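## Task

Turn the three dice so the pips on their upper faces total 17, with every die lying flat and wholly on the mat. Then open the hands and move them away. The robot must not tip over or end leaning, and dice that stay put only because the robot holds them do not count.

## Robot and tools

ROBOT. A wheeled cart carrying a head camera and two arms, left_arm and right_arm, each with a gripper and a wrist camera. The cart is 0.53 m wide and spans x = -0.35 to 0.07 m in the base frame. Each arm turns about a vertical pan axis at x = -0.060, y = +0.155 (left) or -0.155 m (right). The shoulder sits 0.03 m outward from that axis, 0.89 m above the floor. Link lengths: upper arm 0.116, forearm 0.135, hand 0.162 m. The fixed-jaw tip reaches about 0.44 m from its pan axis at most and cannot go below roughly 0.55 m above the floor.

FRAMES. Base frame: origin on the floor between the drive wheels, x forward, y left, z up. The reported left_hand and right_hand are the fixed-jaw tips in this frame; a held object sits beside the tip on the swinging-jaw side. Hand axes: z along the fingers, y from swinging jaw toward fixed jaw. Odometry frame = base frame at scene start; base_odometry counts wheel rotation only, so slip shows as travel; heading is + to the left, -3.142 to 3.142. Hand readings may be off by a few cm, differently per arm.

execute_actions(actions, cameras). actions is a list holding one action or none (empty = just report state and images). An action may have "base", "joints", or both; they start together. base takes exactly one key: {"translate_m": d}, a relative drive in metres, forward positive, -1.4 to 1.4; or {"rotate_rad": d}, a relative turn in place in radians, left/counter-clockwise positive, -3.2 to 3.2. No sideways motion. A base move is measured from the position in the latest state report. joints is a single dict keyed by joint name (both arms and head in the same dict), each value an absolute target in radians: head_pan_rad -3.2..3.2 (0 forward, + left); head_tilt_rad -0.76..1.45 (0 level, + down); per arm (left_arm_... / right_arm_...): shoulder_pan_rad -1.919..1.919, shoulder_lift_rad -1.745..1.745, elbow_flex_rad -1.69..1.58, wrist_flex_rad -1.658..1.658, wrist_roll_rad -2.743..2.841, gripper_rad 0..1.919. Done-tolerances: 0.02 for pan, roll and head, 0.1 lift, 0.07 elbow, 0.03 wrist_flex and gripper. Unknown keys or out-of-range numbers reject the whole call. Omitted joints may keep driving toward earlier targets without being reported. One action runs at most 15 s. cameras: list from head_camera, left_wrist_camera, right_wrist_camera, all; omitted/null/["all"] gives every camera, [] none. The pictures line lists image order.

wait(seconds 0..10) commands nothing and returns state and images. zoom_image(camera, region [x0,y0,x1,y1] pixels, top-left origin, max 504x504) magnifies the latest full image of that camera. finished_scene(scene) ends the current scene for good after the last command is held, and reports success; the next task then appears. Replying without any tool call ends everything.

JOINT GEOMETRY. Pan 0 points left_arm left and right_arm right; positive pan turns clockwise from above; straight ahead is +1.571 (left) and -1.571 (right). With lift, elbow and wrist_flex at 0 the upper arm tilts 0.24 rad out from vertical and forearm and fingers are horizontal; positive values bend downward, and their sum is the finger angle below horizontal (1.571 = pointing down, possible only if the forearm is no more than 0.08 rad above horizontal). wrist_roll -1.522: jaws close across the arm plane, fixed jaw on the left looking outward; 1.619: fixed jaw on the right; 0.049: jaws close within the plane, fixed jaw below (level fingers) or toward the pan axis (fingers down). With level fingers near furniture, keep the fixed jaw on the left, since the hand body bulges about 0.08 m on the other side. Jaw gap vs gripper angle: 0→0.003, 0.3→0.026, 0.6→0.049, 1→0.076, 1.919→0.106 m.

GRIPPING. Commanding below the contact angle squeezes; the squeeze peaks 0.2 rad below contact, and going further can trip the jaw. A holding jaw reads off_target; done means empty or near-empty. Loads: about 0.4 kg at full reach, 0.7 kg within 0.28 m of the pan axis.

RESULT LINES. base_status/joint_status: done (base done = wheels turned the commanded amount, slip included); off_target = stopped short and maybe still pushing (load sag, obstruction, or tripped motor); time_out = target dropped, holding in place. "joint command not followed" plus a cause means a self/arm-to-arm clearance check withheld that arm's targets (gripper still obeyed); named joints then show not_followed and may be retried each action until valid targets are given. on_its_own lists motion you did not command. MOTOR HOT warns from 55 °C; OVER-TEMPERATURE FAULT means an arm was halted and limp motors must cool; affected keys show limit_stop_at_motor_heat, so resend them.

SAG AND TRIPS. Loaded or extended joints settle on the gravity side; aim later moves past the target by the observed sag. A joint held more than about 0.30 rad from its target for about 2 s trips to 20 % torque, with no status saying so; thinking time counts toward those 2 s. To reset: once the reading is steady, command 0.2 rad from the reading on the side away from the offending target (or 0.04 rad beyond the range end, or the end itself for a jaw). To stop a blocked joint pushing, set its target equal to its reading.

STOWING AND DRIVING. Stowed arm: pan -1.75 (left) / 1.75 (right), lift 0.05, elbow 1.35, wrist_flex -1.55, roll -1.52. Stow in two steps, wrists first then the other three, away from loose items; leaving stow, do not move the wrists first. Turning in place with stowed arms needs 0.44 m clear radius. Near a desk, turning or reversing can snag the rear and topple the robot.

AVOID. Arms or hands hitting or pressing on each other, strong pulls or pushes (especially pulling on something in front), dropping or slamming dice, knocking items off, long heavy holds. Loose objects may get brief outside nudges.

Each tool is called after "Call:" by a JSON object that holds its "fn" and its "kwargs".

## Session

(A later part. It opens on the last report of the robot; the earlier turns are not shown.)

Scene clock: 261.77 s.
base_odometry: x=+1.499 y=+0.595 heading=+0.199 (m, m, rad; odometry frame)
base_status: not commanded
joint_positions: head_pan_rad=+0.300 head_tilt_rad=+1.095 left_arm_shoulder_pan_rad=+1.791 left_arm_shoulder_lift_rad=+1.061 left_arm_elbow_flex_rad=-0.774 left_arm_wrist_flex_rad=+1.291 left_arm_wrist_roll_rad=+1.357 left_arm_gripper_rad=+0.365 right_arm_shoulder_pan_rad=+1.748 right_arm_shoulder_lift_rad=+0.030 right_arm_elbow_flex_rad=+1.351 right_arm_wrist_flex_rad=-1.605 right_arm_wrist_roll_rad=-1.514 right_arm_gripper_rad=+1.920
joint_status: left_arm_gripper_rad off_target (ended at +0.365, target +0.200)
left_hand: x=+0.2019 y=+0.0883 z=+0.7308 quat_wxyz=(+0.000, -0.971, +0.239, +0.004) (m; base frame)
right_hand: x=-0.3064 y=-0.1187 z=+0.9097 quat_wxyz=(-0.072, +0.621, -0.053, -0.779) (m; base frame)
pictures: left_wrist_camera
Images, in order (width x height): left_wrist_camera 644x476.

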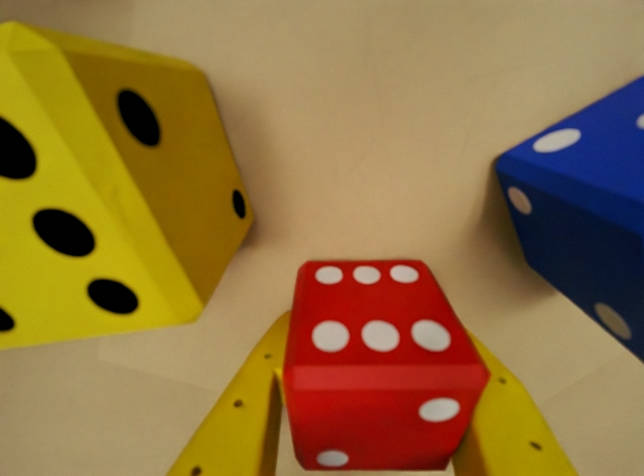

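Call:
{"fn": "execute_actions", "kwargs": {"actions": [{"joints": {"left_arm_shoulder_lift_rad": 0.4, "left_arm_elbow_flex_rad": -0.3, "left_arm_wrist_flex_rad": 1.4}}], "cameras": []}}

Call:
{"fn": "execute_actions", "kwargs": {"actions": [{"joints": {"left_arm_shoulder_pan_rad": 1.4, "left_arm_wrist_roll_rad": -1.522, "left_arm_shoulder_lift_rad": 0.4, "left_arm_elbow_flex_rad": 0.4, "left_arm_wrist_flex_rad": -0.4}}], "cameras": []}}

Call:
{"fn": "execute_actions", "kwargs": {"actions": [{"joints": {"left_arm_shoulder_lift_rad": 0.7, "left_arm_elbow_flex_rad": 0.5, "left_arm_wrist_flex_rad": -0.95}}], "cameras": []}}

Call:
{"fn": "execute_actions", "kwargs": {"actions": [{"joints": {"left_arm_shoulder_lift_rad": 1.0, "left_arm_elbow_flex_rad": 0.5, "left_arm_wrist_flex_rad": -1.22}}], "cameras": []}}

Call:
{"fn": "execute_actions", "kwargs": {"actions": [{"joints": {"left_arm_gripper_rad": 1.0}}], "cameras": []}}

Call:
{"fn": "execute_actions", "kwargs": {"actions": [{"joints": {"left_arm_shoulder_lift_rad": 0.3, "left_arm_elbow_flex_rad": 0.4, "left_arm_wrist_flex_rad": -0.4}}], "cameras": []}}

Call:
{"fn": "execute_actions", "kwargs": {"actions": [{"joints": {"left_arm_shoulder_pan_rad": 1.4, "left_arm_wrist_roll_rad": -1.7, "left_arm_shoulder_lift_rad": 0.8, "left_arm_elbow_flex_rad": -0.7, "left_arm_wrist_flex_rad": 1.45, "left_arm_gripper_rad": 0.8}, "base": {"translate_m": 0.02}}], "cameras": ["left_wrist_camera"]}}

Scene clock: 269.53 s.
base_odometry: x=+1.499 y=+0.595 heading=+0.199 (m, m, rad; odometry frame)
base_status: not commanded
joint_positions: head_pan_rad=+0.300 head_tilt_rad=+1.095 left_arm_shoulder_pan_rad=+1.791 left_arm_shoulder_lift_rad=+0.447 left_arm_elbow_flex_rad=-0.297 left_arm_wrist_flex_rad=+1.392 left_arm_wrist_roll_rad=+1.357 left_arm_gripper_rad=+0.365 right_arm_shoulder_pan_rad=+1.748 right_arm_shoulder_lift_rad=+0.030 right_arm_elbow_flex_rad=+1.351 right_arm_wrist_flex_rad=-1.605 right_arm_wrist_roll_rad=-1.514 right_arm_gripper_rad=+1.920
joint_status: all done
left_hand: x=+0.1736 y=+0.0946 z=+0.8078 quat_wxyz=(+0.000, -0.971, +0.239, -0.014) (m; base frame)
right_hand: x=-0.3064 y=-0.1187 z=+0.9097 quat_wxyz=(-0.072, +0.621, -0.053, -0.779) (m; base frame)
pictures: none
No camera images: the call's "cameras" was empty. Leave "cameras" out to get every camera's image.

Scene clock: 272.50 s.
base_odometry: x=+1.499 y=+0.595 heading=+0.199 (m, m, rad; odometry frame)
base_status: not commanded
joint_positions: head_pan_rad=+0.300 head_tilt_rad=+1.095 left_arm_shoulder_pan_rad=+1.409 left_arm_shoulder_lift_rad=+0.432 left_arm_elbow_flex_rad=+0.403 left_arm_wrist_flex_rad=-0.384 left_arm_wrist_roll_rad=-1.515 left_arm_gripper_rad=+0.365 right_arm_shoulder_pan_rad=+1.748 right_arm_shoulder_lift_rad=+0.030 right_arm_elbow_flex_rad=+1.351 right_arm_wrist_flex_rad=-1.605 right_arm_wrist_roll_rad=-1.514 right_arm_gripper_rad=+1.920
joint_status: all done
left_hand: x=+0.2761 y=+0.2176 z=+0.8178 quat_wxyz=(+0.530, -0.072, +0.844, +0.041) (m; base frame)
right_hand: x=-0.3064 y=-0.1187 z=+0.9097 quat_wxyz=(-0.072, +0.621, -0.053, -0.779) (m; base frame)
pictures: none
No camera images: the call's "cameras" was empty. Leave "cameras" out to get every camera's image.

Scene clock: 273.67 s.
base_odometry: x=+1.499 y=+0.595 heading=+0.199 (m, m, rad; odometry frame)
base_status: not commanded
joint_positions: head_pan_rad=+0.300 head_tilt_rad=+1.095 left_arm_shoulder_pan_rad=+1.409 left_arm_shoulder_lift_rad=+0.714 left_arm_elbow_flex_rad=+0.502 left_arm_wrist_flex_rad=-0.933 left_arm_wrist_roll_rad=-1.515 left_arm_gripper_rad=+0.365 right_arm_shoulder_pan_rad=+1.748 right_arm_shoulder_lift_rad=+0.030 right_arm_elbow_flex_rad=+1.351 right_arm_wrist_flex_rad=-1.605 right_arm_wrist_roll_rad=-1.514 right_arm_gripper_rad=+1.920
joint_status: all done
left_hand: x=+0.2655 y=+0.2159 z=+0.7908 quat_wxyz=(+0.598, -0.068, +0.797, +0.046) (m; base frame)
right_hand: x=-0.3064 y=-0.1187 z=+0.9097 quat_wxyz=(-0.072, +0.621, -0.053, -0.779) (m; base frame)
pictures: none
No camera images: the call's "cameras" was empty. Leave "cameras" out to get every camera's image.

Scene clock: 274.57 s.
base_odometry: x=+1.499 y=+0.595 heading=+0.199 (m, m, rad; odometry frame)
base_status: not commanded
joint_positions: head_pan_rad=+0.300 head_tilt_rad=+1.095 left_arm_shoulder_pan_rad=+1.403 left_arm_shoulder_lift_rad=+0.957 left_arm_elbow_flex_rad=+0.491 left_arm_wrist_flex_rad=-1.222 left_arm_wrist_roll_rad=-1.515 left_arm_gripper_rad=+0.365 right_arm_shoulder_pan_rad=+1.748 right_arm_shoulder_lift_rad=+0.030 right_arm_elbow_flex_rad=+1.351 right_arm_wrist_flex_rad=-1.605 right_arm_wrist_roll_rad=-1.514 right_arm_gripper_rad=+1.920
joint_status: all done
left_hand: x=+0.2508 y=+0.2155 z=+0.7664 quat_wxyz=(+0.621, -0.069, +0.780, +0.050) (m; base frame)
right_hand: x=-0.3064 y=-0.1187 z=+0.9097 quat_wxyz=(-0.072, +0.621, -0.053, -0.779) (m; base frame)
pictures: none
No camera images: the call's "cameras" was empty. Leave "cameras" out to get every camera's image.

Scene clock: 275.50 s.
base_odometry: x=+1.499 y=+0.595 heading=+0.199 (m, m, rad; odometry frame)
base_status: not commanded
joint_positions: head_pan_rad=+0.300 head_tilt_rad=+1.095 left_arm_shoulder_pan_rad=+1.400 left_arm_shoulder_lift_rad=+0.963 left_arm_elbow_flex_rad=+0.491 left_arm_wrist_flex_rad=-1.222 left_arm_wrist_roll_rad=-1.515 left_arm_gripper_rad=+0.990 right_arm_shoulder_pan_rad=+1.748 right_arm_shoulder_lift_rad=+0.030 right_arm_elbow_flex_rad=+1.351 right_arm_wrist_flex_rad=-1.605 right_arm_wrist_roll_rad=-1.514 right_arm_gripper_rad=+1.920
joint_status: all done
left_hand: x=+0.2498 y=+0.2163 z=+0.7646 quat_wxyz=(+0.618, -0.070, +0.781, +0.051) (m; base frame)
right_hand: x=-0.3064 y=-0.1187 z=+0.9097 quat_wxyz=(-0.072, +0.621, -0.053, -0.779) (m; base frame)
pictures: none
No camera images: the call's "cameras" was empty. Leave "cameras" out to get every camera's image.

Scene clock: 276.87 s.
base_odometry: x=+1.499 y=+0.595 heading=+0.199 (m, m, rad; odometry frame)
base_status: not commanded
joint_positions: head_pan_rad=+0.300 head_tilt_rad=+1.095 left_arm_shoulder_pan_rad=+1.400 left_arm_shoulder_lift_rad=+0.345 left_arm_elbow_flex_rad=+0.429 left_arm_wrist_flex_rad=-0.402 left_arm_wrist_roll_rad=-1.515 left_arm_gripper_rad=+0.992 right_arm_shoulder_pan_rad=+1.748 right_arm_shoulder_lift_rad=+0.030 right_arm_elbow_flex_rad=+1.351 right_arm_wrist_flex_rad=-1.605 right_arm_wrist_roll_rad=-1.514 right_arm_gripper_rad=+1.920
joint_status: all done
left_hand: x=+0.2781 y=+0.2212 z=+0.8415 quat_wxyz=(+0.563, -0.074, +0.822, +0.046) (m; base frame)
right_hand: x=-0.3064 y=-0.1187 z=+0.9097 quat_wxyz=(-0.072, +0.621, -0.053, -0.779) (m; base frame)
pictures: none
No camera images: the call's "cameras" was empty. Leave "cameras" out to get every camera's image.

Scene clock: 278.87 s.
base_odometry: x=+1.520 y=+0.599 heading=+0.197 (m, m, rad; odometry frame)
base_status: done
joint_positions: head_pan_rad=+0.300 head_tilt_rad=+1.095 left_arm_shoulder_pan_rad=+1.400 left_arm_shoulder_lift_rad=+0.820 left_arm_elbow_flex_rad=-0.665 left_arm_wrist_flex_rad=+1.443 left_arm_wrist_roll_rad=-1.692 left_arm_gripper_rad=+0.808 right_arm_shoulder_pan_rad=+1.748 right_arm_shoulder_lift_rad=+0.030 right_arm_elbow_flex_rad=+1.351 right_arm_wrist_flex_rad=-1.605 right_arm_wrist_roll_rad=-1.514 right_arm_gripper_rad=+1.920
joint_status: all done
left_hand: x=+0.1975 y=+0.2072 z=+0.7741 quat_wxyz=(-0.013, +0.000, +1.000, -0.002) (m; base frame)
right_hand: x=-0.3064 y=-0.1187 z=+0.9097 quat_wxyz=(-0.072, +0.621, -0.053, -0.779) (m; base frame)
pictures: left_wrist_camera
Images, in order (width x height): left_wrist_camera 644x476.

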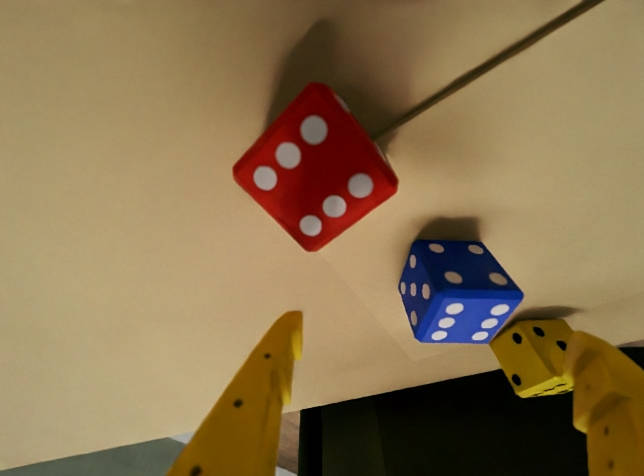

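Call:
{"fn": "execute_actions", "kwargs": {"actions": [{"base": {"translate_m": 0.035}, "joints": {"left_arm_wrist_roll_rad": -0.9}}], "cameras": ["left_wrist_camera"]}}

Scene clock: 283.63 s.
base_odometry: x=+1.552 y=+0.606 heading=+0.200 (m, m, rad; odometry frame)
base_status: done
joint_positions: head_pan_rad=+0.299 head_tilt_rad=+1.096 left_arm_shoulder_pan_rad=+1.400 left_arm_shoulder_lift_rad=+0.823 left_arm_elbow_flex_rad=-0.670 left_arm_wrist_flex_rad=+1.444 left_arm_wrist_roll_rad=-0.909 left_arm_gripper_rad=+0.808 right_arm_shoulder_pan_rad=+1.748 right_arm_shoulder_lift_rad=+0.031 right_arm_elbow_flex_rad=+1.351 right_arm_wrist_flex_rad=-1.607 right_arm_wrist_roll_rad=-1.514 right_arm_gripper_rad=+1.920
joint_status: all done
left_hand: x=+0.1922 y=+0.2048 z=+0.7742 quat_wxyz=(-0.013, -0.382, +0.924, +0.003) (m; base frame)
right_hand: x=-0.3064 y=-0.1187 z=+0.9096 quat_wxyz=(-0.072, +0.621, -0.053, -0.779) (m; base frame)
pictures: left_wrist_camera
Images, in order (width x height): left_wrist_camera 644x476.

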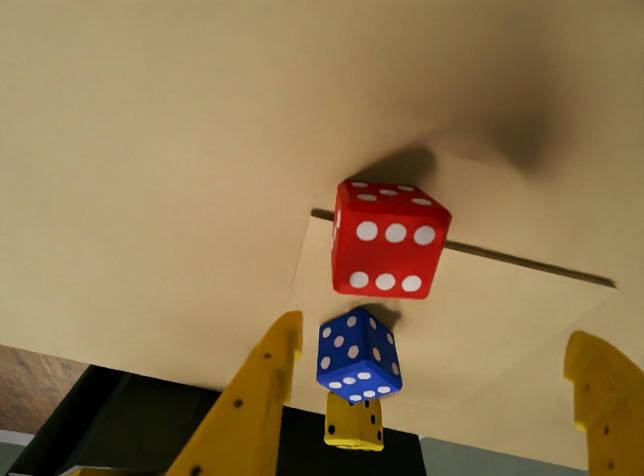

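Call:
{"fn": "execute_actions", "kwargs": {"actions": [{"joints": {"left_arm_shoulder_pan_rad": 1.35, "left_arm_wrist_roll_rad": -0.95, "left_arm_shoulder_lift_rad": 1.08, "left_arm_elbow_flex_rad": -0.85, "left_arm_wrist_flex_rad": 1.33}}], "cameras": ["left_wrist_camera"]}}

Scene clock: 287.63 s.
base_odometry: x=+1.552 y=+0.606 heading=+0.200 (m, m, rad; odometry frame)
base_status: not commanded
joint_positions: head_pan_rad=+0.299 head_tilt_rad=+1.096 left_arm_shoulder_pan_rad=+1.358 left_arm_shoulder_lift_rad=+1.090 left_arm_elbow_flex_rad=-0.820 left_arm_wrist_flex_rad=+1.337 left_arm_wrist_roll_rad=-0.942 left_arm_gripper_rad=+0.808 right_arm_shoulder_pan_rad=+1.748 right_arm_shoulder_lift_rad=+0.031 right_arm_elbow_flex_rad=+1.351 right_arm_wrist_flex_rad=-1.605 right_arm_wrist_roll_rad=-1.514 right_arm_gripper_rad=+1.920
joint_status: all done
left_hand: x=+0.1969 y=+0.2168 z=+0.7300 quat_wxyz=(-0.018, -0.386, +0.922, +0.003) (m; base frame)
right_hand: x=-0.3064 y=-0.1187 z=+0.9093 quat_wxyz=(-0.072, +0.622, -0.053, -0.778) (m; base frame)
pictures: left_wrist_camera
Images, in order (width x height): left_wrist_camera 644x476.

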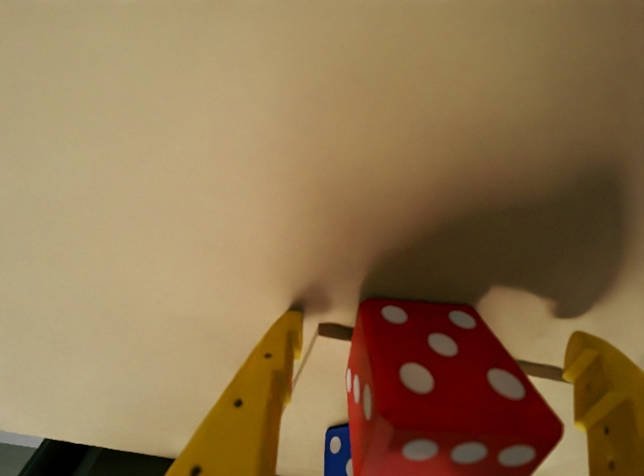

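Call:
{"fn": "execute_actions", "kwargs": {"actions": [{"joints": {"left_arm_gripper_rad": 0.2}}], "cameras": ["left_wrist_camera"]}}

Scene clock: 292.43 s.
base_odometry: x=+1.552 y=+0.606 heading=+0.200 (m, m, rad; odometry frame)
base_status: not commanded
joint_positions: head_pan_rad=+0.299 head_tilt_rad=+1.096 left_arm_shoulder_pan_rad=+1.358 left_arm_shoulder_lift_rad=+1.090 left_arm_elbow_flex_rad=-0.840 left_arm_wrist_flex_rad=+1.334 left_arm_wrist_roll_rad=-0.942 left_arm_gripper_rad=+0.365 right_arm_shoulder_pan_rad=+1.748 right_arm_shoulder_lift_rad=+0.031 right_arm_elbow_flex_rad=+1.351 right_arm_wrist_flex_rad=-1.605 right_arm_wrist_roll_rad=-1.514 right_arm_gripper_rad=+1.920
joint_status: left_arm_gripper_rad off_target (ended at +0.365, target +0.200)
left_hand: x=+0.2011 y=+0.2177 z=+0.7324 quat_wxyz=(-0.007, -0.386, +0.923, +0.001) (m; base frame)
right_hand: x=-0.3064 y=-0.1187 z=+0.9093 quat_wxyz=(-0.072, +0.622, -0.053, -0.778) (m; base frame)
pictures: left_wrist_camera
Images, in order (width x height): left_wrist_camera 644x476.

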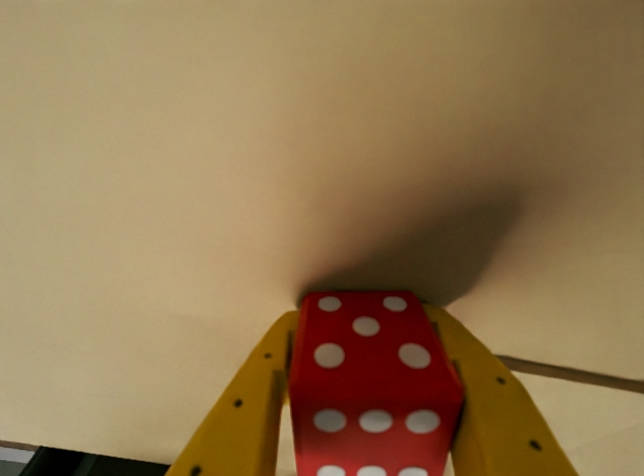

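Call:
{"fn": "execute_actions", "kwargs": {"actions": [{"base": {"translate_m": -0.1}, "joints": {"left_arm_shoulder_lift_rad": 0.4, "left_arm_elbow_flex_rad": -0.3, "left_arm_wrist_flex_rad": 1.4}}], "cameras": []}}

Call:
{"fn": "execute_actions", "kwargs": {"actions": [{"joints": {"left_arm_shoulder_pan_rad": 1.85, "left_arm_wrist_roll_rad": -1.522, "left_arm_shoulder_lift_rad": 0.4, "left_arm_elbow_flex_rad": 0.4, "left_arm_wrist_flex_rad": -0.4}}], "cameras": []}}

Call:
{"fn": "execute_actions", "kwargs": {"actions": [{"joints": {"left_arm_shoulder_lift_rad": 0.75, "left_arm_elbow_flex_rad": 0.35, "left_arm_wrist_flex_rad": -0.8}}], "cameras": ["head_camera"]}}

Scene clock: 300.47 s.
base_odometry: x=+1.454 y=+0.586 heading=+0.203 (m, m, rad; odometry frame)
base_status: done
joint_positions: head_pan_rad=+0.299 head_tilt_rad=+1.096 left_arm_shoulder_pan_rad=+1.358 left_arm_shoulder_lift_rad=+0.449 left_arm_elbow_flex_rad=-0.297 left_arm_wrist_flex_rad=+1.392 left_arm_wrist_roll_rad=-0.942 left_arm_gripper_rad=+0.365 right_arm_shoulder_pan_rad=+1.748 right_arm_shoulder_lift_rad=+0.031 right_arm_elbow_flex_rad=+1.351 right_arm_wrist_flex_rad=-1.605 right_arm_wrist_roll_rad=-1.514 right_arm_gripper_rad=+1.920
joint_status: all done
left_hand: x=+0.1717 y=+0.2114 z=+0.8074 quat_wxyz=(+0.013, -0.386, +0.923, -0.002) (m; base frame)
right_hand: x=-0.3064 y=-0.1187 z=+0.9093 quat_wxyz=(-0.072, +0.622, -0.053, -0.778) (m; base frame)
pictures: none
No camera images: the call's "cameras" was empty. Leave "cameras" out to get every camera's image.

Scene clock: 302.43 s.
base_odometry: x=+1.454 y=+0.586 heading=+0.203 (m, m, rad; odometry frame)
base_status: not commanded
joint_positions: head_pan_rad=+0.299 head_tilt_rad=+1.096 left_arm_shoulder_pan_rad=+1.840 left_arm_shoulder_lift_rad=+0.434 left_arm_elbow_flex_rad=+0.403 left_arm_wrist_flex_rad=-0.382 left_arm_wrist_roll_rad=-1.515 left_arm_gripper_rad=+0.365 right_arm_shoulder_pan_rad=+1.748 right_arm_shoulder_lift_rad=+0.031 right_arm_elbow_flex_rad=+1.351 right_arm_wrist_flex_rad=-1.605 right_arm_wrist_roll_rad=-1.514 right_arm_gripper_rad=+1.920
joint_status: all done
left_hand: x=+0.2713 y=+0.0715 z=+0.8171 quat_wxyz=(+0.525, +0.111, +0.841, -0.073) (m; base frame)
right_hand: x=-0.3064 y=-0.1187 z=+0.9093 quat_wxyz=(-0.072, +0.622, -0.053, -0.778) (m; base frame)
pictures: none
No camera images: the call's "cameras" was empty. Leave "cameras" out to get every camera's image.

Scene clock: 303.47 s.
base_odometry: x=+1.454 y=+0.586 heading=+0.203 (m, m, rad; odometry frame)
base_status: not commanded
joint_positions: head_pan_rad=+0.299 head_tilt_rad=+1.096 left_arm_shoulder_pan_rad=+1.840 left_arm_shoulder_lift_rad=+0.753 left_arm_elbow_flex_rad=+0.364 left_arm_wrist_flex_rad=-0.794 left_arm_wrist_roll_rad=-1.515 left_arm_gripper_rad=+0.365 right_arm_shoulder_pan_rad=+1.748 right_arm_shoulder_lift_rad=+0.031 right_arm_elbow_flex_rad=+1.351 right_arm_wrist_flex_rad=-1.605 right_arm_wrist_roll_rad=-1.514 right_arm_gripper_rad=+1.920
joint_status: all done
left_hand: x=+0.2734 y=+0.0710 z=+0.7868 quat_wxyz=(+0.578, +0.106, +0.805, -0.081) (m; base frame)
right_hand: x=-0.3064 y=-0.1187 z=+0.9093 quat_wxyz=(-0.072, +0.622, -0.053, -0.778) (m; base frame)
pictures: head_camera
Images, in order (width x height): head_camera 644x476.

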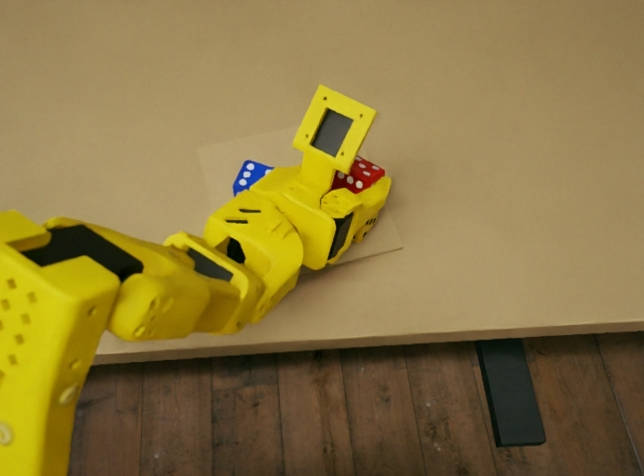

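Call:
{"fn": "execute_actions", "kwargs": {"actions": [{"joints": {"left_arm_shoulder_pan_rad": 1.8, "left_arm_shoulder_lift_rad": 0.95, "left_arm_elbow_flex_rad": 0.2, "left_arm_wrist_flex_rad": -0.85}}], "cameras": []}}

Call:
{"fn": "execute_actions", "kwargs": {"actions": [{"joints": {"left_arm_gripper_rad": 0.8}}], "cameras": []}}

Call:
{"fn": "execute_actions", "kwargs": {"actions": [{"joints": {"left_arm_shoulder_lift_rad": 0.2, "left_arm_elbow_flex_rad": 0.4, "left_arm_wrist_flex_rad": -0.4}}], "cameras": []}}

Call:
{"fn": "execute_actions", "kwargs": {"actions": [{"joints": {"left_arm_shoulder_pan_rad": 0.3}}], "cameras": ["head_camera"]}}

Scene clock: 308.87 s.
base_odometry: x=+1.454 y=+0.586 heading=+0.203 (m, m, rad; odometry frame)
base_status: not commanded
joint_positions: head_pan_rad=+0.299 head_tilt_rad=+1.096 left_arm_shoulder_pan_rad=+1.816 left_arm_shoulder_lift_rad=+0.918 left_arm_elbow_flex_rad=+0.192 left_arm_wrist_flex_rad=-0.852 left_arm_wrist_roll_rad=-1.515 left_arm_gripper_rad=+0.365 right_arm_shoulder_pan_rad=+1.748 right_arm_shoulder_lift_rad=+0.031 right_arm_elbow_flex_rad=+1.351 right_arm_wrist_flex_rad=-1.607 right_arm_wrist_roll_rad=-1.514 right_arm_gripper_rad=+1.920
joint_status: all done
left_hand: x=+0.2877 y=+0.0761 z=+0.7801 quat_wxyz=(+0.605, +0.094, +0.787, -0.077) (m; base frame)
right_hand: x=-0.3064 y=-0.1187 z=+0.9096 quat_wxyz=(-0.072, +0.621, -0.053, -0.779) (m; base frame)
pictures: none
No camera images: the call's "cameras" was empty. Leave "cameras" out to get every camera's image.

Scene clock: 309.73 s.
base_odometry: x=+1.454 y=+0.586 heading=+0.203 (m, m, rad; odometry frame)
base_status: not commanded
joint_positions: head_pan_rad=+0.299 head_tilt_rad=+1.096 left_arm_shoulder_pan_rad=+1.809 left_arm_shoulder_lift_rad=+0.966 left_arm_elbow_flex_rad=+0.200 left_arm_wrist_flex_rad=-0.852 left_arm_wrist_roll_rad=-1.515 left_arm_gripper_rad=+0.791 right_arm_shoulder_pan_rad=+1.748 right_arm_shoulder_lift_rad=+0.031 right_arm_elbow_flex_rad=+1.351 right_arm_wrist_flex_rad=-1.605 right_arm_wrist_roll_rad=-1.514 right_arm_gripper_rad=+1.920
joint_status: all done
left_hand: x=+0.2813 y=+0.0799 z=+0.7632 quat_wxyz=(+0.583, +0.093, +0.804, -0.072) (m; base frame)
right_hand: x=-0.3064 y=-0.1187 z=+0.9093 quat_wxyz=(-0.072, +0.622, -0.053, -0.778) (m; base frame)
pictures: none
No camera images: the call's "cameras" was empty. Leave "cameras" out to get every camera's image.

Scene clock: 311.00 s.
base_odometry: x=+1.454 y=+0.586 heading=+0.203 (m, m, rad; odometry frame)
base_status: not commanded
joint_positions: head_pan_rad=+0.299 head_tilt_rad=+1.096 left_arm_shoulder_pan_rad=+1.809 left_arm_shoulder_lift_rad=+0.245 left_arm_elbow_flex_rad=+0.403 left_arm_wrist_flex_rad=-0.401 left_arm_wrist_roll_rad=-1.515 left_arm_gripper_rad=+0.792 right_arm_shoulder_pan_rad=+1.748 right_arm_shoulder_lift_rad=+0.031 right_arm_elbow_flex_rad=+1.351 right_arm_wrist_flex_rad=-1.605 right_arm_wrist_roll_rad=-1.514 right_arm_gripper_rad=+1.920
joint_status: all done
left_hand: x=+0.2831 y=+0.0795 z=+0.8797 quat_wxyz=(+0.610, +0.091, +0.783, -0.076) (m; base frame)
right_hand: x=-0.3064 y=-0.1187 z=+0.9093 quat_wxyz=(-0.072, +0.622, -0.053, -0.778) (m; base frame)
pictures: none
No camera images: the call's "cameras" was empty. Leave "cameras" out to get every camera's image.

Scene clock: 312.83 s.
base_odometry: x=+1.454 y=+0.586 heading=+0.203 (m, m, rad; odometry frame)
base_status: not commanded
joint_positions: head_pan_rad=+0.299 head_tilt_rad=+1.096 left_arm_shoulder_pan_rad=+0.309 left_arm_shoulder_lift_rad=+0.245 left_arm_elbow_flex_rad=+0.403 left_arm_wrist_flex_rad=-0.401 left_arm_wrist_roll_rad=-1.515 left_arm_gripper_rad=+0.792 right_arm_shoulder_pan_rad=+1.748 right_arm_shoulder_lift_rad=+0.031 right_arm_elbow_flex_rad=+1.351 right_arm_wrist_flex_rad=-1.605 right_arm_wrist_roll_rad=-1.514 right_arm_gripper_rad=+1.920
joint_status: all done
left_hand: x=+0.0395 y=+0.4919 z=+0.8797 quat_wxyz=(+0.498, -0.468, +0.635, +0.361) (m; base frame)
right_hand: x=-0.3064 y=-0.1187 z=+0.9093 quat_wxyz=(-0.072, +0.622, -0.053, -0.778) (m; base frame)
pictures: head_camera
Images, in order (width x height): head_camera 644x476.

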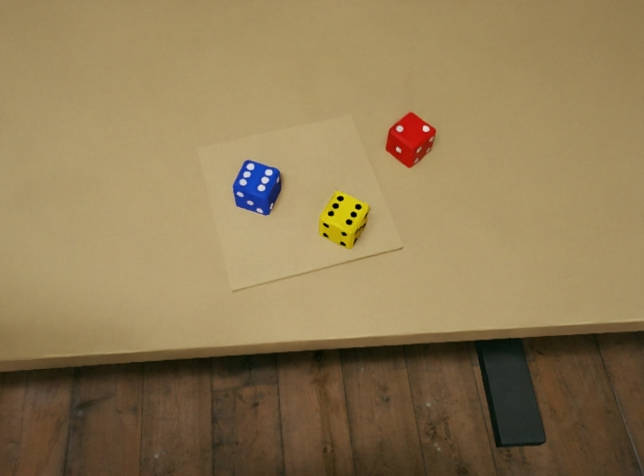

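Call:
{"fn": "execute_actions", "kwargs": {"actions": [{"base": {"rotate_rad": -0.4}, "joints": {"left_arm_shoulder_pan_rad": 1.75, "left_arm_wrist_roll_rad": 1.8, "left_arm_shoulder_lift_rad": 0.8, "left_arm_elbow_flex_rad": -0.7, "left_arm_wrist_flex_rad": 1.45}}], "cameras": ["head_camera", "left_wrist_camera"]}}

Scene clock: 321.93 s.
base_odometry: x=+1.454 y=+0.586 heading=-0.197 (m, m, rad; odometry frame)
base_status: done
joint_positions: head_pan_rad=+0.299 head_tilt_rad=+1.096 left_arm_shoulder_pan_rad=+1.742 left_arm_shoulder_lift_rad=+0.820 left_arm_elbow_flex_rad=-0.665 left_arm_wrist_flex_rad=+1.441 left_arm_wrist_roll_rad=+1.793 left_arm_gripper_rad=+0.792 right_arm_shoulder_pan_rad=+1.748 right_arm_shoulder_lift_rad=+0.031 right_arm_elbow_flex_rad=+1.351 right_arm_wrist_flex_rad=-1.605 right_arm_wrist_roll_rad=-1.514 right_arm_gripper_rad=+1.920
joint_status: all done
left_hand: x=+0.1982 y=+0.1023 z=+0.7741 quat_wxyz=(+0.002, -1.000, -0.001, +0.013) (m; base frame)
right_hand: x=-0.3064 y=-0.1187 z=+0.9093 quat_wxyz=(-0.072, +0.622, -0.053, -0.778) (m; base frame)
pictures: head_camera, left_wrist_camera
Images, in order (width x height): head_camera 644x476, left_wrist_camera 644x476.

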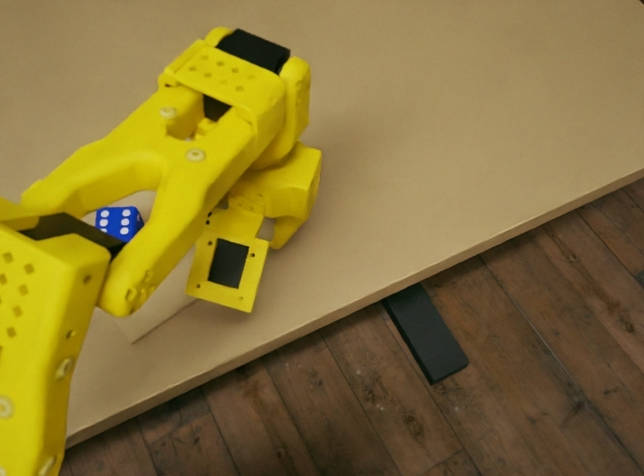

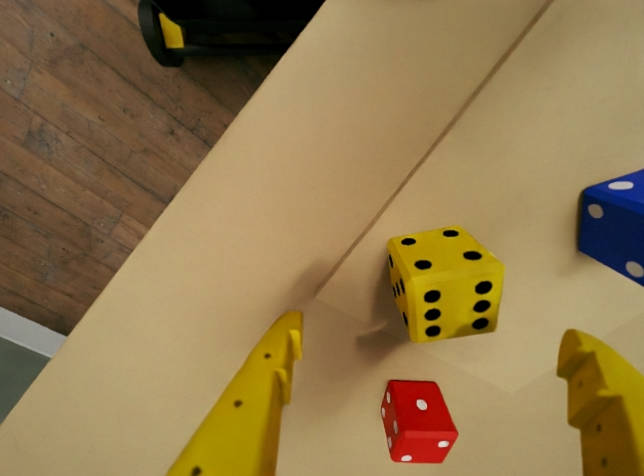

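Red is ~5 cm further out; drive forward.

Call:
{"fn": "execute_actions", "kwargs": {"actions": [{"base": {"translate_m": 0.06}}], "cameras": ["left_wrist_camera"]}}

Scene clock: 325.03 s.
base_odometry: x=+1.513 y=+0.574 heading=-0.199 (m, m, rad; odometry frame)
base_status: done
joint_positions: head_pan_rad=+0.299 head_tilt_rad=+1.096 left_arm_shoulder_pan_rad=+1.742 left_arm_shoulder_lift_rad=+0.820 left_arm_elbow_flex_rad=-0.667 left_arm_wrist_flex_rad=+1.441 left_arm_wrist_roll_rad=+1.793 left_arm_gripper_rad=+0.792 right_arm_shoulder_pan_rad=+1.748 right_arm_shoulder_lift_rad=+0.031 right_arm_elbow_flex_rad=+1.351 right_arm_wrist_flex_rad=-1.605 right_arm_wrist_roll_rad=-1.514 right_arm_gripper_rad=+1.920
joint_status: not commanded
left_hand: x=+0.1984 y=+0.1023 z=+0.7743 quat_wxyz=(+0.002, -1.000, -0.001, +0.012) (m; base frame)
right_hand: x=-0.3064 y=-0.1187 z=+0.9093 quat_wxyz=(-0.072, +0.622, -0.053, -0.778) (m; base frame)
pictures: left_wrist_camera
Images, in order (width x height): left_wrist_camera 644x476.

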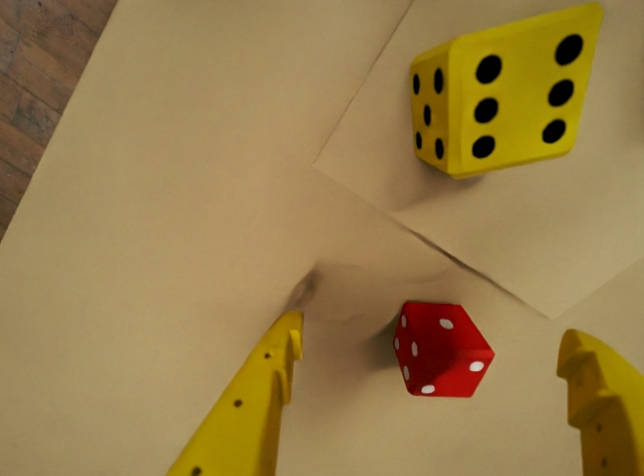

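Call:
{"fn": "execute_actions", "kwargs": {"actions": [{"base": {"translate_m": 0.025}, "joints": {"left_arm_shoulder_pan_rad": 1.7, "left_arm_wrist_roll_rad": 1.75, "left_arm_shoulder_lift_rad": 1.06, "left_arm_elbow_flex_rad": -0.77, "left_arm_wrist_flex_rad": 1.29}}], "cameras": ["left_wrist_camera"]}}

Scene clock: 328.50 s.
base_odometry: x=+1.536 y=+0.570 heading=-0.196 (m, m, rad; odometry frame)
base_status: done
joint_positions: head_pan_rad=+0.299 head_tilt_rad=+1.096 left_arm_shoulder_pan_rad=+1.708 left_arm_shoulder_lift_rad=+1.056 left_arm_elbow_flex_rad=-0.753 left_arm_wrist_flex_rad=+1.302 left_arm_wrist_roll_rad=+1.756 left_arm_gripper_rad=+0.792 right_arm_shoulder_pan_rad=+1.748 right_arm_shoulder_lift_rad=+0.031 right_arm_elbow_flex_rad=+1.351 right_arm_wrist_flex_rad=-1.605 right_arm_wrist_roll_rad=-1.514 right_arm_gripper_rad=+1.920
joint_status: all done
left_hand: x=+0.2045 y=+0.1104 z=+0.7291 quat_wxyz=(+0.002, -1.000, +0.001, +0.017) (m; base frame)
right_hand: x=-0.3064 y=-0.1187 z=+0.9093 quat_wxyz=(-0.072, +0.622, -0.053, -0.778) (m; base frame)
pictures: left_wrist_camera
Images, in order (width x height): left_wrist_camera 644x476.

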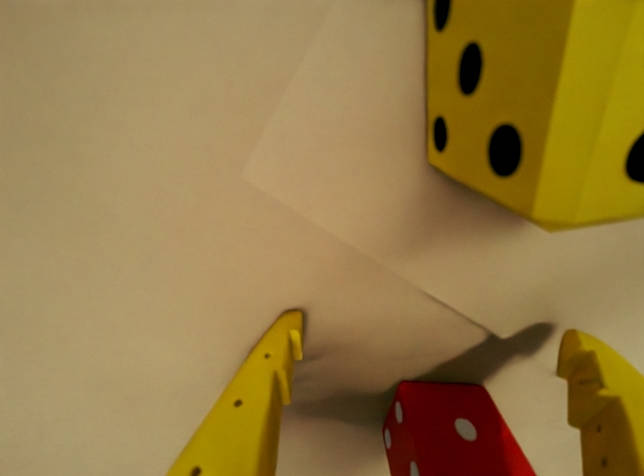

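Call:
{"fn": "execute_actions", "kwargs": {"actions": [{"base": {"translate_m": 0.02}}], "cameras": []}}

Call:
{"fn": "execute_actions", "kwargs": {"actions": [{"joints": {"left_arm_gripper_rad": 0.2}}], "cameras": ["left_wrist_camera"]}}

Scene clock: 333.13 s.
base_odometry: x=+1.554 y=+0.566 heading=-0.193 (m, m, rad; odometry frame)
base_status: done
joint_positions: head_pan_rad=+0.299 head_tilt_rad=+1.096 left_arm_shoulder_pan_rad=+1.708 left_arm_shoulder_lift_rad=+1.058 left_arm_elbow_flex_rad=-0.757 left_arm_wrist_flex_rad=+1.300 left_arm_wrist_roll_rad=+1.756 left_arm_gripper_rad=+0.792 right_arm_shoulder_pan_rad=+1.748 right_arm_shoulder_lift_rad=+0.031 right_arm_elbow_flex_rad=+1.351 right_arm_wrist_flex_rad=-1.605 right_arm_wrist_roll_rad=-1.514 right_arm_gripper_rad=+1.920
joint_status: not commanded
left_hand: x=+0.2054 y=+0.1102 z=+0.7293 quat_wxyz=(+0.002, -1.000, +0.001, +0.015) (m; base frame)
right_hand: x=-0.3064 y=-0.1187 z=+0.9093 quat_wxyz=(-0.072, +0.622, -0.053, -0.778) (m; base frame)
pictures: none
No camera images: the call's "cameras" was empty. Leave "cameras" out to get every camera's image.

Scene clock: 333.97 s.
base_odometry: x=+1.554 y=+0.566 heading=-0.193 (m, m, rad; odometry frame)
base_status: not commanded
joint_positions: head_pan_rad=+0.299 head_tilt_rad=+1.096 left_arm_shoulder_pan_rad=+1.699 left_arm_shoulder_lift_rad=+1.058 left_arm_elbow_flex_rad=-0.763 left_arm_wrist_flex_rad=+1.299 left_arm_wrist_roll_rad=+1.756 left_arm_gripper_rad=+0.213 right_arm_shoulder_pan_rad=+1.748 right_arm_shoulder_lift_rad=+0.031 right_arm_elbow_flex_rad=+1.351 right_arm_wrist_flex_rad=-1.605 right_arm_wrist_roll_rad=-1.514 right_arm_gripper_rad=+1.920
joint_status: all done
left_hand: x=+0.2072 y=+0.1125 z=+0.7301 quat_wxyz=(+0.001, -1.000, -0.004, +0.011) (m; base frame)
right_hand: x=-0.3064 y=-0.1187 z=+0.9093 quat_wxyz=(-0.072, +0.622, -0.053, -0.778) (m; base frame)
pictures: left_wrist_camera
Images, in order (width x height): left_wrist_camera 644x476.

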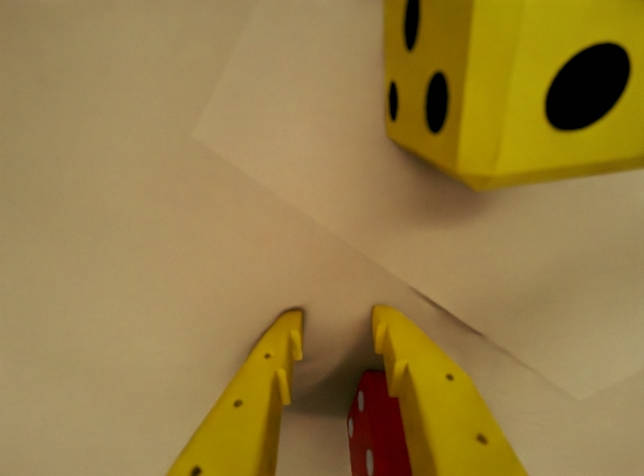

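Call:
{"fn": "execute_actions", "kwargs": {"actions": [{"joints": {"left_arm_gripper_rad": 0.85, "left_arm_shoulder_lift_rad": 0.95, "left_arm_wrist_flex_rad": 1.0}}], "cameras": []}}

Call:
{"fn": "execute_actions", "kwargs": {"actions": [{"joints": {"left_arm_shoulder_lift_rad": 1.1, "left_arm_wrist_flex_rad": 0.9}}], "cameras": ["left_wrist_camera"]}}

Scene clock: 338.67 s.
base_odometry: x=+1.554 y=+0.566 heading=-0.193 (m, m, rad; odometry frame)
base_status: not commanded
joint_positions: head_pan_rad=+0.299 head_tilt_rad=+1.096 left_arm_shoulder_pan_rad=+1.699 left_arm_shoulder_lift_rad=+1.004 left_arm_elbow_flex_rad=-0.763 left_arm_wrist_flex_rad=+1.009 left_arm_wrist_roll_rad=+1.756 left_arm_gripper_rad=+0.841 right_arm_shoulder_pan_rad=+1.748 right_arm_shoulder_lift_rad=+0.031 right_arm_elbow_flex_rad=+1.351 right_arm_wrist_flex_rad=-1.607 right_arm_wrist_roll_rad=-1.514 right_arm_gripper_rad=+1.920
joint_status: all done
left_hand: x=+0.2608 y=+0.1056 z=+0.7517 quat_wxyz=(-0.021, -0.987, -0.004, -0.158) (m; base frame)
right_hand: x=-0.3064 y=-0.1187 z=+0.9096 quat_wxyz=(-0.072, +0.621, -0.053, -0.779) (m; base frame)
pictures: none
No camera images: the call's "cameras" was empty. Leave "cameras" out to get every camera's image.

Scene clock: 339.43 s.
base_odometry: x=+1.554 y=+0.566 heading=-0.193 (m, m, rad; odometry frame)
base_status: not commanded
joint_positions: head_pan_rad=+0.299 head_tilt_rad=+1.096 left_arm_shoulder_pan_rad=+1.699 left_arm_shoulder_lift_rad=+1.090 left_arm_elbow_flex_rad=-0.763 left_arm_wrist_flex_rad=+0.909 left_arm_wrist_roll_rad=+1.756 left_arm_gripper_rad=+0.842 right_arm_shoulder_pan_rad=+1.748 right_arm_shoulder_lift_rad=+0.031 right_arm_elbow_flex_rad=+1.351 right_arm_wrist_flex_rad=-1.605 right_arm_wrist_roll_rad=-1.514 right_arm_gripper_rad=+1.920
joint_status: all done
left_hand: x=+0.2629 y=+0.1053 z=+0.7316 quat_wxyz=(-0.022, -0.986, -0.004, -0.165) (m; base frame)
right_hand: x=-0.3064 y=-0.1187 z=+0.9093 quat_wxyz=(-0.072, +0.622, -0.053, -0.778) (m; base frame)
pictures: left_wrist_camera
Images, in order (width x height): left_wrist_camera 644x476.

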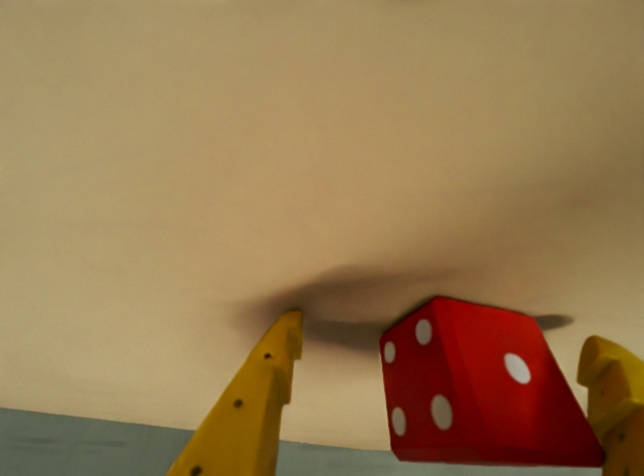

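Call:
{"fn": "execute_actions", "kwargs": {"actions": [{"joints": {"left_arm_gripper_rad": 0.2}}], "cameras": ["left_wrist_camera"]}}

Scene clock: 342.90 s.
base_odometry: x=+1.554 y=+0.566 heading=-0.193 (m, m, rad; odometry frame)
base_status: not commanded
joint_positions: head_pan_rad=+0.299 head_tilt_rad=+1.096 left_arm_shoulder_pan_rad=+1.698 left_arm_shoulder_lift_rad=+1.090 left_arm_elbow_flex_rad=-0.773 left_arm_wrist_flex_rad=+0.903 left_arm_wrist_roll_rad=+1.756 left_arm_gripper_rad=+0.368 right_arm_shoulder_pan_rad=+1.748 right_arm_shoulder_lift_rad=+0.031 right_arm_elbow_flex_rad=+1.351 right_arm_wrist_flex_rad=-1.607 right_arm_wrist_roll_rad=-1.514 right_arm_gripper_rad=+1.920
joint_status: left_arm_gripper_rad off_target (ended at +0.368, target +0.200)
left_hand: x=+0.2656 y=+0.1055 z=+0.7337 quat_wxyz=(-0.023, -0.985, -0.005, -0.173) (m; base frame)
right_hand: x=-0.3064 y=-0.1187 z=+0.9096 quat_wxyz=(-0.072, +0.621, -0.053, -0.779) (m; base frame)
pictures: left_wrist_camera
Images, in order (width x height): left_wrist_camera 644x476.

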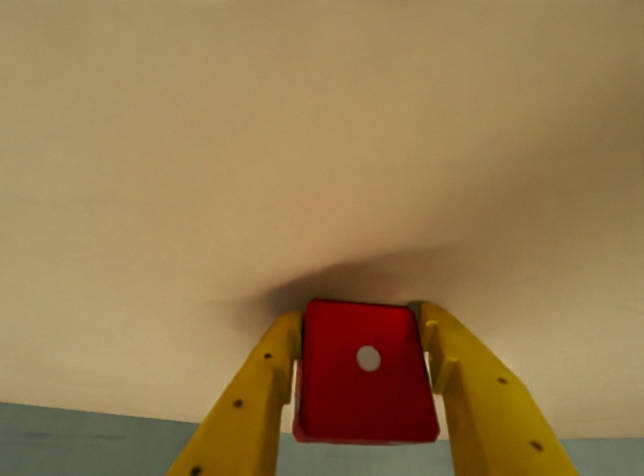

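Call:
{"fn": "execute_actions", "kwargs": {"actions": [{"base": {"translate_m": -0.08}, "joints": {"left_arm_shoulder_lift_rad": 0.4, "left_arm_elbow_flex_rad": -0.3, "left_arm_wrist_flex_rad": 1.4}}], "cameras": []}}

Call:
{"fn": "execute_actions", "kwargs": {"actions": [{"base": {"rotate_rad": 0.65}, "joints": {"left_arm_shoulder_pan_rad": 1.45, "left_arm_wrist_roll_rad": -1.522, "left_arm_shoulder_lift_rad": 0.4, "left_arm_elbow_flex_rad": 0.4, "left_arm_wrist_flex_rad": -0.4}}], "cameras": []}}

Call:
{"fn": "execute_actions", "kwargs": {"actions": [{"joints": {"left_arm_shoulder_lift_rad": 0.7, "left_arm_elbow_flex_rad": 0.5, "left_arm_wrist_flex_rad": -0.95}}], "cameras": []}}

Call:
{"fn": "execute_actions", "kwargs": {"actions": [{"joints": {"left_arm_shoulder_lift_rad": 1.03, "left_arm_elbow_flex_rad": 0.5, "left_arm_wrist_flex_rad": -1.22}}], "cameras": ["head_camera"]}}

Scene clock: 348.80 s.
base_odometry: x=+1.476 y=+0.581 heading=-0.191 (m, m, rad; odometry frame)
base_status: done
joint_positions: head_pan_rad=+0.299 head_tilt_rad=+1.096 left_arm_shoulder_pan_rad=+1.698 left_arm_shoulder_lift_rad=+0.447 left_arm_elbow_flex_rad=-0.297 left_arm_wrist_flex_rad=+1.392 left_arm_wrist_roll_rad=+1.756 left_arm_gripper_rad=+0.367 right_arm_shoulder_pan_rad=+1.748 right_arm_shoulder_lift_rad=+0.031 right_arm_elbow_flex_rad=+1.351 right_arm_wrist_flex_rad=-1.605 right_arm_wrist_roll_rad=-1.514 right_arm_gripper_rad=+1.920
joint_status: all done
left_hand: x=+0.1813 y=+0.1162 z=+0.8079 quat_wxyz=(-0.002, -1.000, -0.005, -0.014) (m; base frame)
right_hand: x=-0.3064 y=-0.1187 z=+0.9093 quat_wxyz=(-0.072, +0.622, -0.053, -0.778) (m; base frame)
pictures: none
No camera images: the call's "cameras" was empty. Leave "cameras" out to get every camera's image.

Scene clock: 352.07 s.
base_odometry: x=+1.475 y=+0.581 heading=+0.459 (m, m, rad; odometry frame)
base_status: done
joint_positions: head_pan_rad=+0.299 head_tilt_rad=+1.096 left_arm_shoulder_pan_rad=+1.458 left_arm_shoulder_lift_rad=+0.429 left_arm_elbow_flex_rad=+0.403 left_arm_wrist_flex_rad=-0.384 left_arm_wrist_roll_rad=-1.515 left_arm_gripper_rad=+0.366 right_arm_shoulder_pan_rad=+1.748 right_arm_shoulder_lift_rad=+0.031 right_arm_elbow_flex_rad=+1.351 right_arm_wrist_flex_rad=-1.607 right_arm_wrist_roll_rad=-1.514 right_arm_gripper_rad=+1.920
joint_status: all done
left_hand: x=+0.2790 y=+0.2011 z=+0.8188 quat_wxyz=(+0.532, -0.051, +0.845, +0.028) (m; base frame)
right_hand: x=-0.3064 y=-0.1187 z=+0.9096 quat_wxyz=(-0.072, +0.621, -0.053, -0.779) (m; base frame)
pictures: none
No camera images: the call's "cameras" was empty. Leave "cameras" out to get every camera's image.

Scene clock: 353.23 s.
base_odometry: x=+1.475 y=+0.581 heading=+0.459 (m, m, rad; odometry frame)
base_status: not commanded
joint_positions: head_pan_rad=+0.299 head_tilt_rad=+1.096 left_arm_shoulder_pan_rad=+1.458 left_arm_shoulder_lift_rad=+0.714 left_arm_elbow_flex_rad=+0.502 left_arm_wrist_flex_rad=-0.933 left_arm_wrist_roll_rad=-1.515 left_arm_gripper_rad=+0.366 right_arm_shoulder_pan_rad=+1.748 right_arm_shoulder_lift_rad=+0.031 right_arm_elbow_flex_rad=+1.351 right_arm_wrist_flex_rad=-1.605 right_arm_wrist_roll_rad=-1.514 right_arm_gripper_rad=+1.920
joint_status: all done
left_hand: x=+0.2680 y=+0.1999 z=+0.7908 quat_wxyz=(+0.599, -0.048, +0.798, +0.031) (m; base frame)
right_hand: x=-0.3064 y=-0.1187 z=+0.9093 quat_wxyz=(-0.072, +0.622, -0.053, -0.778) (m; base frame)
pictures: none
No camera images: the call's "cameras" was empty. Leave "cameras" out to get every camera's image.

Scene clock: 354.17 s.
base_odometry: x=+1.475 y=+0.581 heading=+0.459 (m, m, rad; odometry frame)
base_status: not commanded
joint_positions: head_pan_rad=+0.299 head_tilt_rad=+1.096 left_arm_shoulder_pan_rad=+1.458 left_arm_shoulder_lift_rad=+0.986 left_arm_elbow_flex_rad=+0.491 left_arm_wrist_flex_rad=-1.229 left_arm_wrist_roll_rad=-1.515 left_arm_gripper_rad=+0.366 right_arm_shoulder_pan_rad=+1.748 right_arm_shoulder_lift_rad=+0.031 right_arm_elbow_flex_rad=+1.351 right_arm_wrist_flex_rad=-1.605 right_arm_wrist_roll_rad=-1.514 right_arm_gripper_rad=+1.920
joint_status: all done
left_hand: x=+0.2502 y=+0.1978 z=+0.7593 quat_wxyz=(+0.613, -0.047, +0.788, +0.032) (m; base frame)
right_hand: x=-0.3064 y=-0.1187 z=+0.9093 quat_wxyz=(-0.072, +0.622, -0.053, -0.778) (m; base frame)
pictures: head_camera
Images, in order (width x height): head_camera 644x476.

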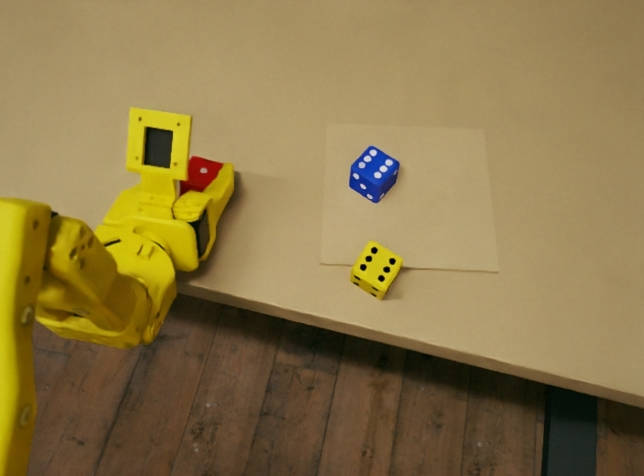

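Call:
{"fn": "execute_actions", "kwargs": {"actions": [{"joints": {"left_arm_gripper_rad": 1.0}}], "cameras": []}}

Call:
{"fn": "execute_actions", "kwargs": {"actions": [{"joints": {"left_arm_shoulder_lift_rad": 0.3, "left_arm_elbow_flex_rad": 0.4, "left_arm_wrist_flex_rad": -0.4}}], "cameras": []}}

Call:
{"fn": "execute_actions", "kwargs": {"actions": [{"joints": {"left_arm_wrist_roll_rad": -1.65, "left_arm_shoulder_lift_rad": 0.8, "left_arm_elbow_flex_rad": -0.7, "left_arm_wrist_flex_rad": 1.45, "left_arm_gripper_rad": 0.8}, "base": {"translate_m": 0.04}}], "cameras": ["left_wrist_camera"]}}

Scene clock: 359.67 s.
base_odometry: x=+1.475 y=+0.581 heading=+0.459 (m, m, rad; odometry frame)
base_status: not commanded
joint_positions: head_pan_rad=+0.299 head_tilt_rad=+1.096 left_arm_shoulder_pan_rad=+1.457 left_arm_shoulder_lift_rad=+1.041 left_arm_elbow_flex_rad=+0.499 left_arm_wrist_flex_rad=-1.222 left_arm_wrist_roll_rad=-1.515 left_arm_gripper_rad=+0.990 right_arm_shoulder_pan_rad=+1.748 right_arm_shoulder_lift_rad=+0.031 right_arm_elbow_flex_rad=+1.351 right_arm_wrist_flex_rad=-1.607 right_arm_wrist_roll_rad=-1.514 right_arm_gripper_rad=+1.920
joint_status: all done
left_hand: x=+0.2405 y=+0.1972 z=+0.7415 quat_wxyz=(+0.585, -0.049, +0.809, +0.031) (m; base frame)
right_hand: x=-0.3064 y=-0.1187 z=+0.9096 quat_wxyz=(-0.072, +0.621, -0.053, -0.779) (m; base frame)
pictures: none
No camera images: the call's "cameras" was empty. Leave "cameras" out to get every camera's image.

Scene clock: 361.03 s.
base_odometry: x=+1.475 y=+0.581 heading=+0.459 (m, m, rad; odometry frame)
base_status: not commanded
joint_positions: head_pan_rad=+0.299 head_tilt_rad=+1.096 left_arm_shoulder_pan_rad=+1.457 left_arm_shoulder_lift_rad=+0.345 left_arm_elbow_flex_rad=+0.427 left_arm_wrist_flex_rad=-0.401 left_arm_wrist_roll_rad=-1.515 left_arm_gripper_rad=+0.992 right_arm_shoulder_pan_rad=+1.748 right_arm_shoulder_lift_rad=+0.031 right_arm_elbow_flex_rad=+1.351 right_arm_wrist_flex_rad=-1.605 right_arm_wrist_roll_rad=-1.514 right_arm_gripper_rad=+1.920
joint_status: all done
left_hand: x=+0.2815 y=+0.2019 z=+0.8417 quat_wxyz=(+0.564, -0.050, +0.824, +0.030) (m; base frame)
right_hand: x=-0.3064 y=-0.1187 z=+0.9093 quat_wxyz=(-0.072, +0.622, -0.053, -0.778) (m; base frame)
pictures: none
No camera images: the call's "cameras" was empty. Leave "cameras" out to get every camera's image.

Scene clock: 363.03 s.
base_odometry: x=+1.512 y=+0.599 heading=+0.460 (m, m, rad; odometry frame)
base_status: done
joint_positions: head_pan_rad=+0.299 head_tilt_rad=+1.096 left_arm_shoulder_pan_rad=+1.457 left_arm_shoulder_lift_rad=+0.820 left_arm_elbow_flex_rad=-0.665 left_arm_wrist_flex_rad=+1.443 left_arm_wrist_roll_rad=-1.643 left_arm_gripper_rad=+0.808 right_arm_shoulder_pan_rad=+1.748 right_arm_shoulder_lift_rad=+0.031 right_arm_elbow_flex_rad=+1.351 right_arm_wrist_flex_rad=-1.605 right_arm_wrist_roll_rad=-1.514 right_arm_gripper_rad=+1.920
joint_status: all done
left_hand: x=+0.1997 y=+0.1925 z=+0.7741 quat_wxyz=(-0.014, +0.004, +1.000, -0.002) (m; base frame)
right_hand: x=-0.3064 y=-0.1187 z=+0.9093 quat_wxyz=(-0.072, +0.622, -0.053, -0.778) (m; base frame)
pictures: left_wrist_camera
Images, in order (width x height): left_wrist_camera 644x476.

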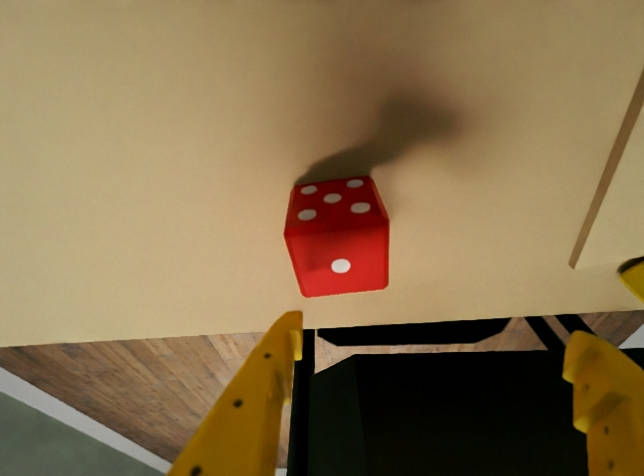

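Call:
{"fn": "execute_actions", "kwargs": {"actions": [{"joints": {"left_arm_shoulder_pan_rad": 1.39, "left_arm_wrist_roll_rad": -1.65, "left_arm_shoulder_lift_rad": 1.08, "left_arm_elbow_flex_rad": -0.85, "left_arm_wrist_flex_rad": 1.33}}], "cameras": ["left_wrist_camera"]}}

Scene clock: 365.73 s.
base_odometry: x=+1.512 y=+0.599 heading=+0.460 (m, m, rad; odometry frame)
base_status: not commanded
joint_positions: head_pan_rad=+0.299 head_tilt_rad=+1.096 left_arm_shoulder_pan_rad=+1.398 left_arm_shoulder_lift_rad=+1.089 left_arm_elbow_flex_rad=-0.822 left_arm_wrist_flex_rad=+1.337 left_arm_wrist_roll_rad=-1.643 left_arm_gripper_rad=+0.808 right_arm_shoulder_pan_rad=+1.748 right_arm_shoulder_lift_rad=+0.031 right_arm_elbow_flex_rad=+1.351 right_arm_wrist_flex_rad=-1.607 right_arm_wrist_roll_rad=-1.514 right_arm_gripper_rad=+1.920
joint_status: all done
left_hand: x=+0.2047 y=+0.2089 z=+0.7303 quat_wxyz=(-0.017, -0.026, +1.000, -0.002) (m; base frame)
right_hand: x=-0.3064 y=-0.1187 z=+0.9096 quat_wxyz=(-0.072, +0.621, -0.053, -0.779) (m; base frame)
pictures: left_wrist_camera
Images, in order (width x height): left_wrist_camera 644x476.

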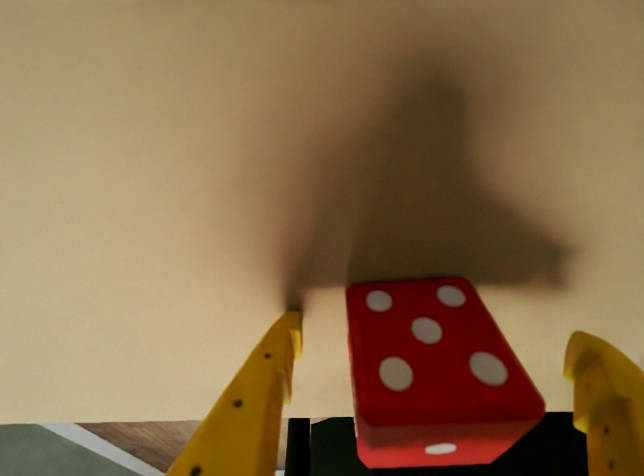

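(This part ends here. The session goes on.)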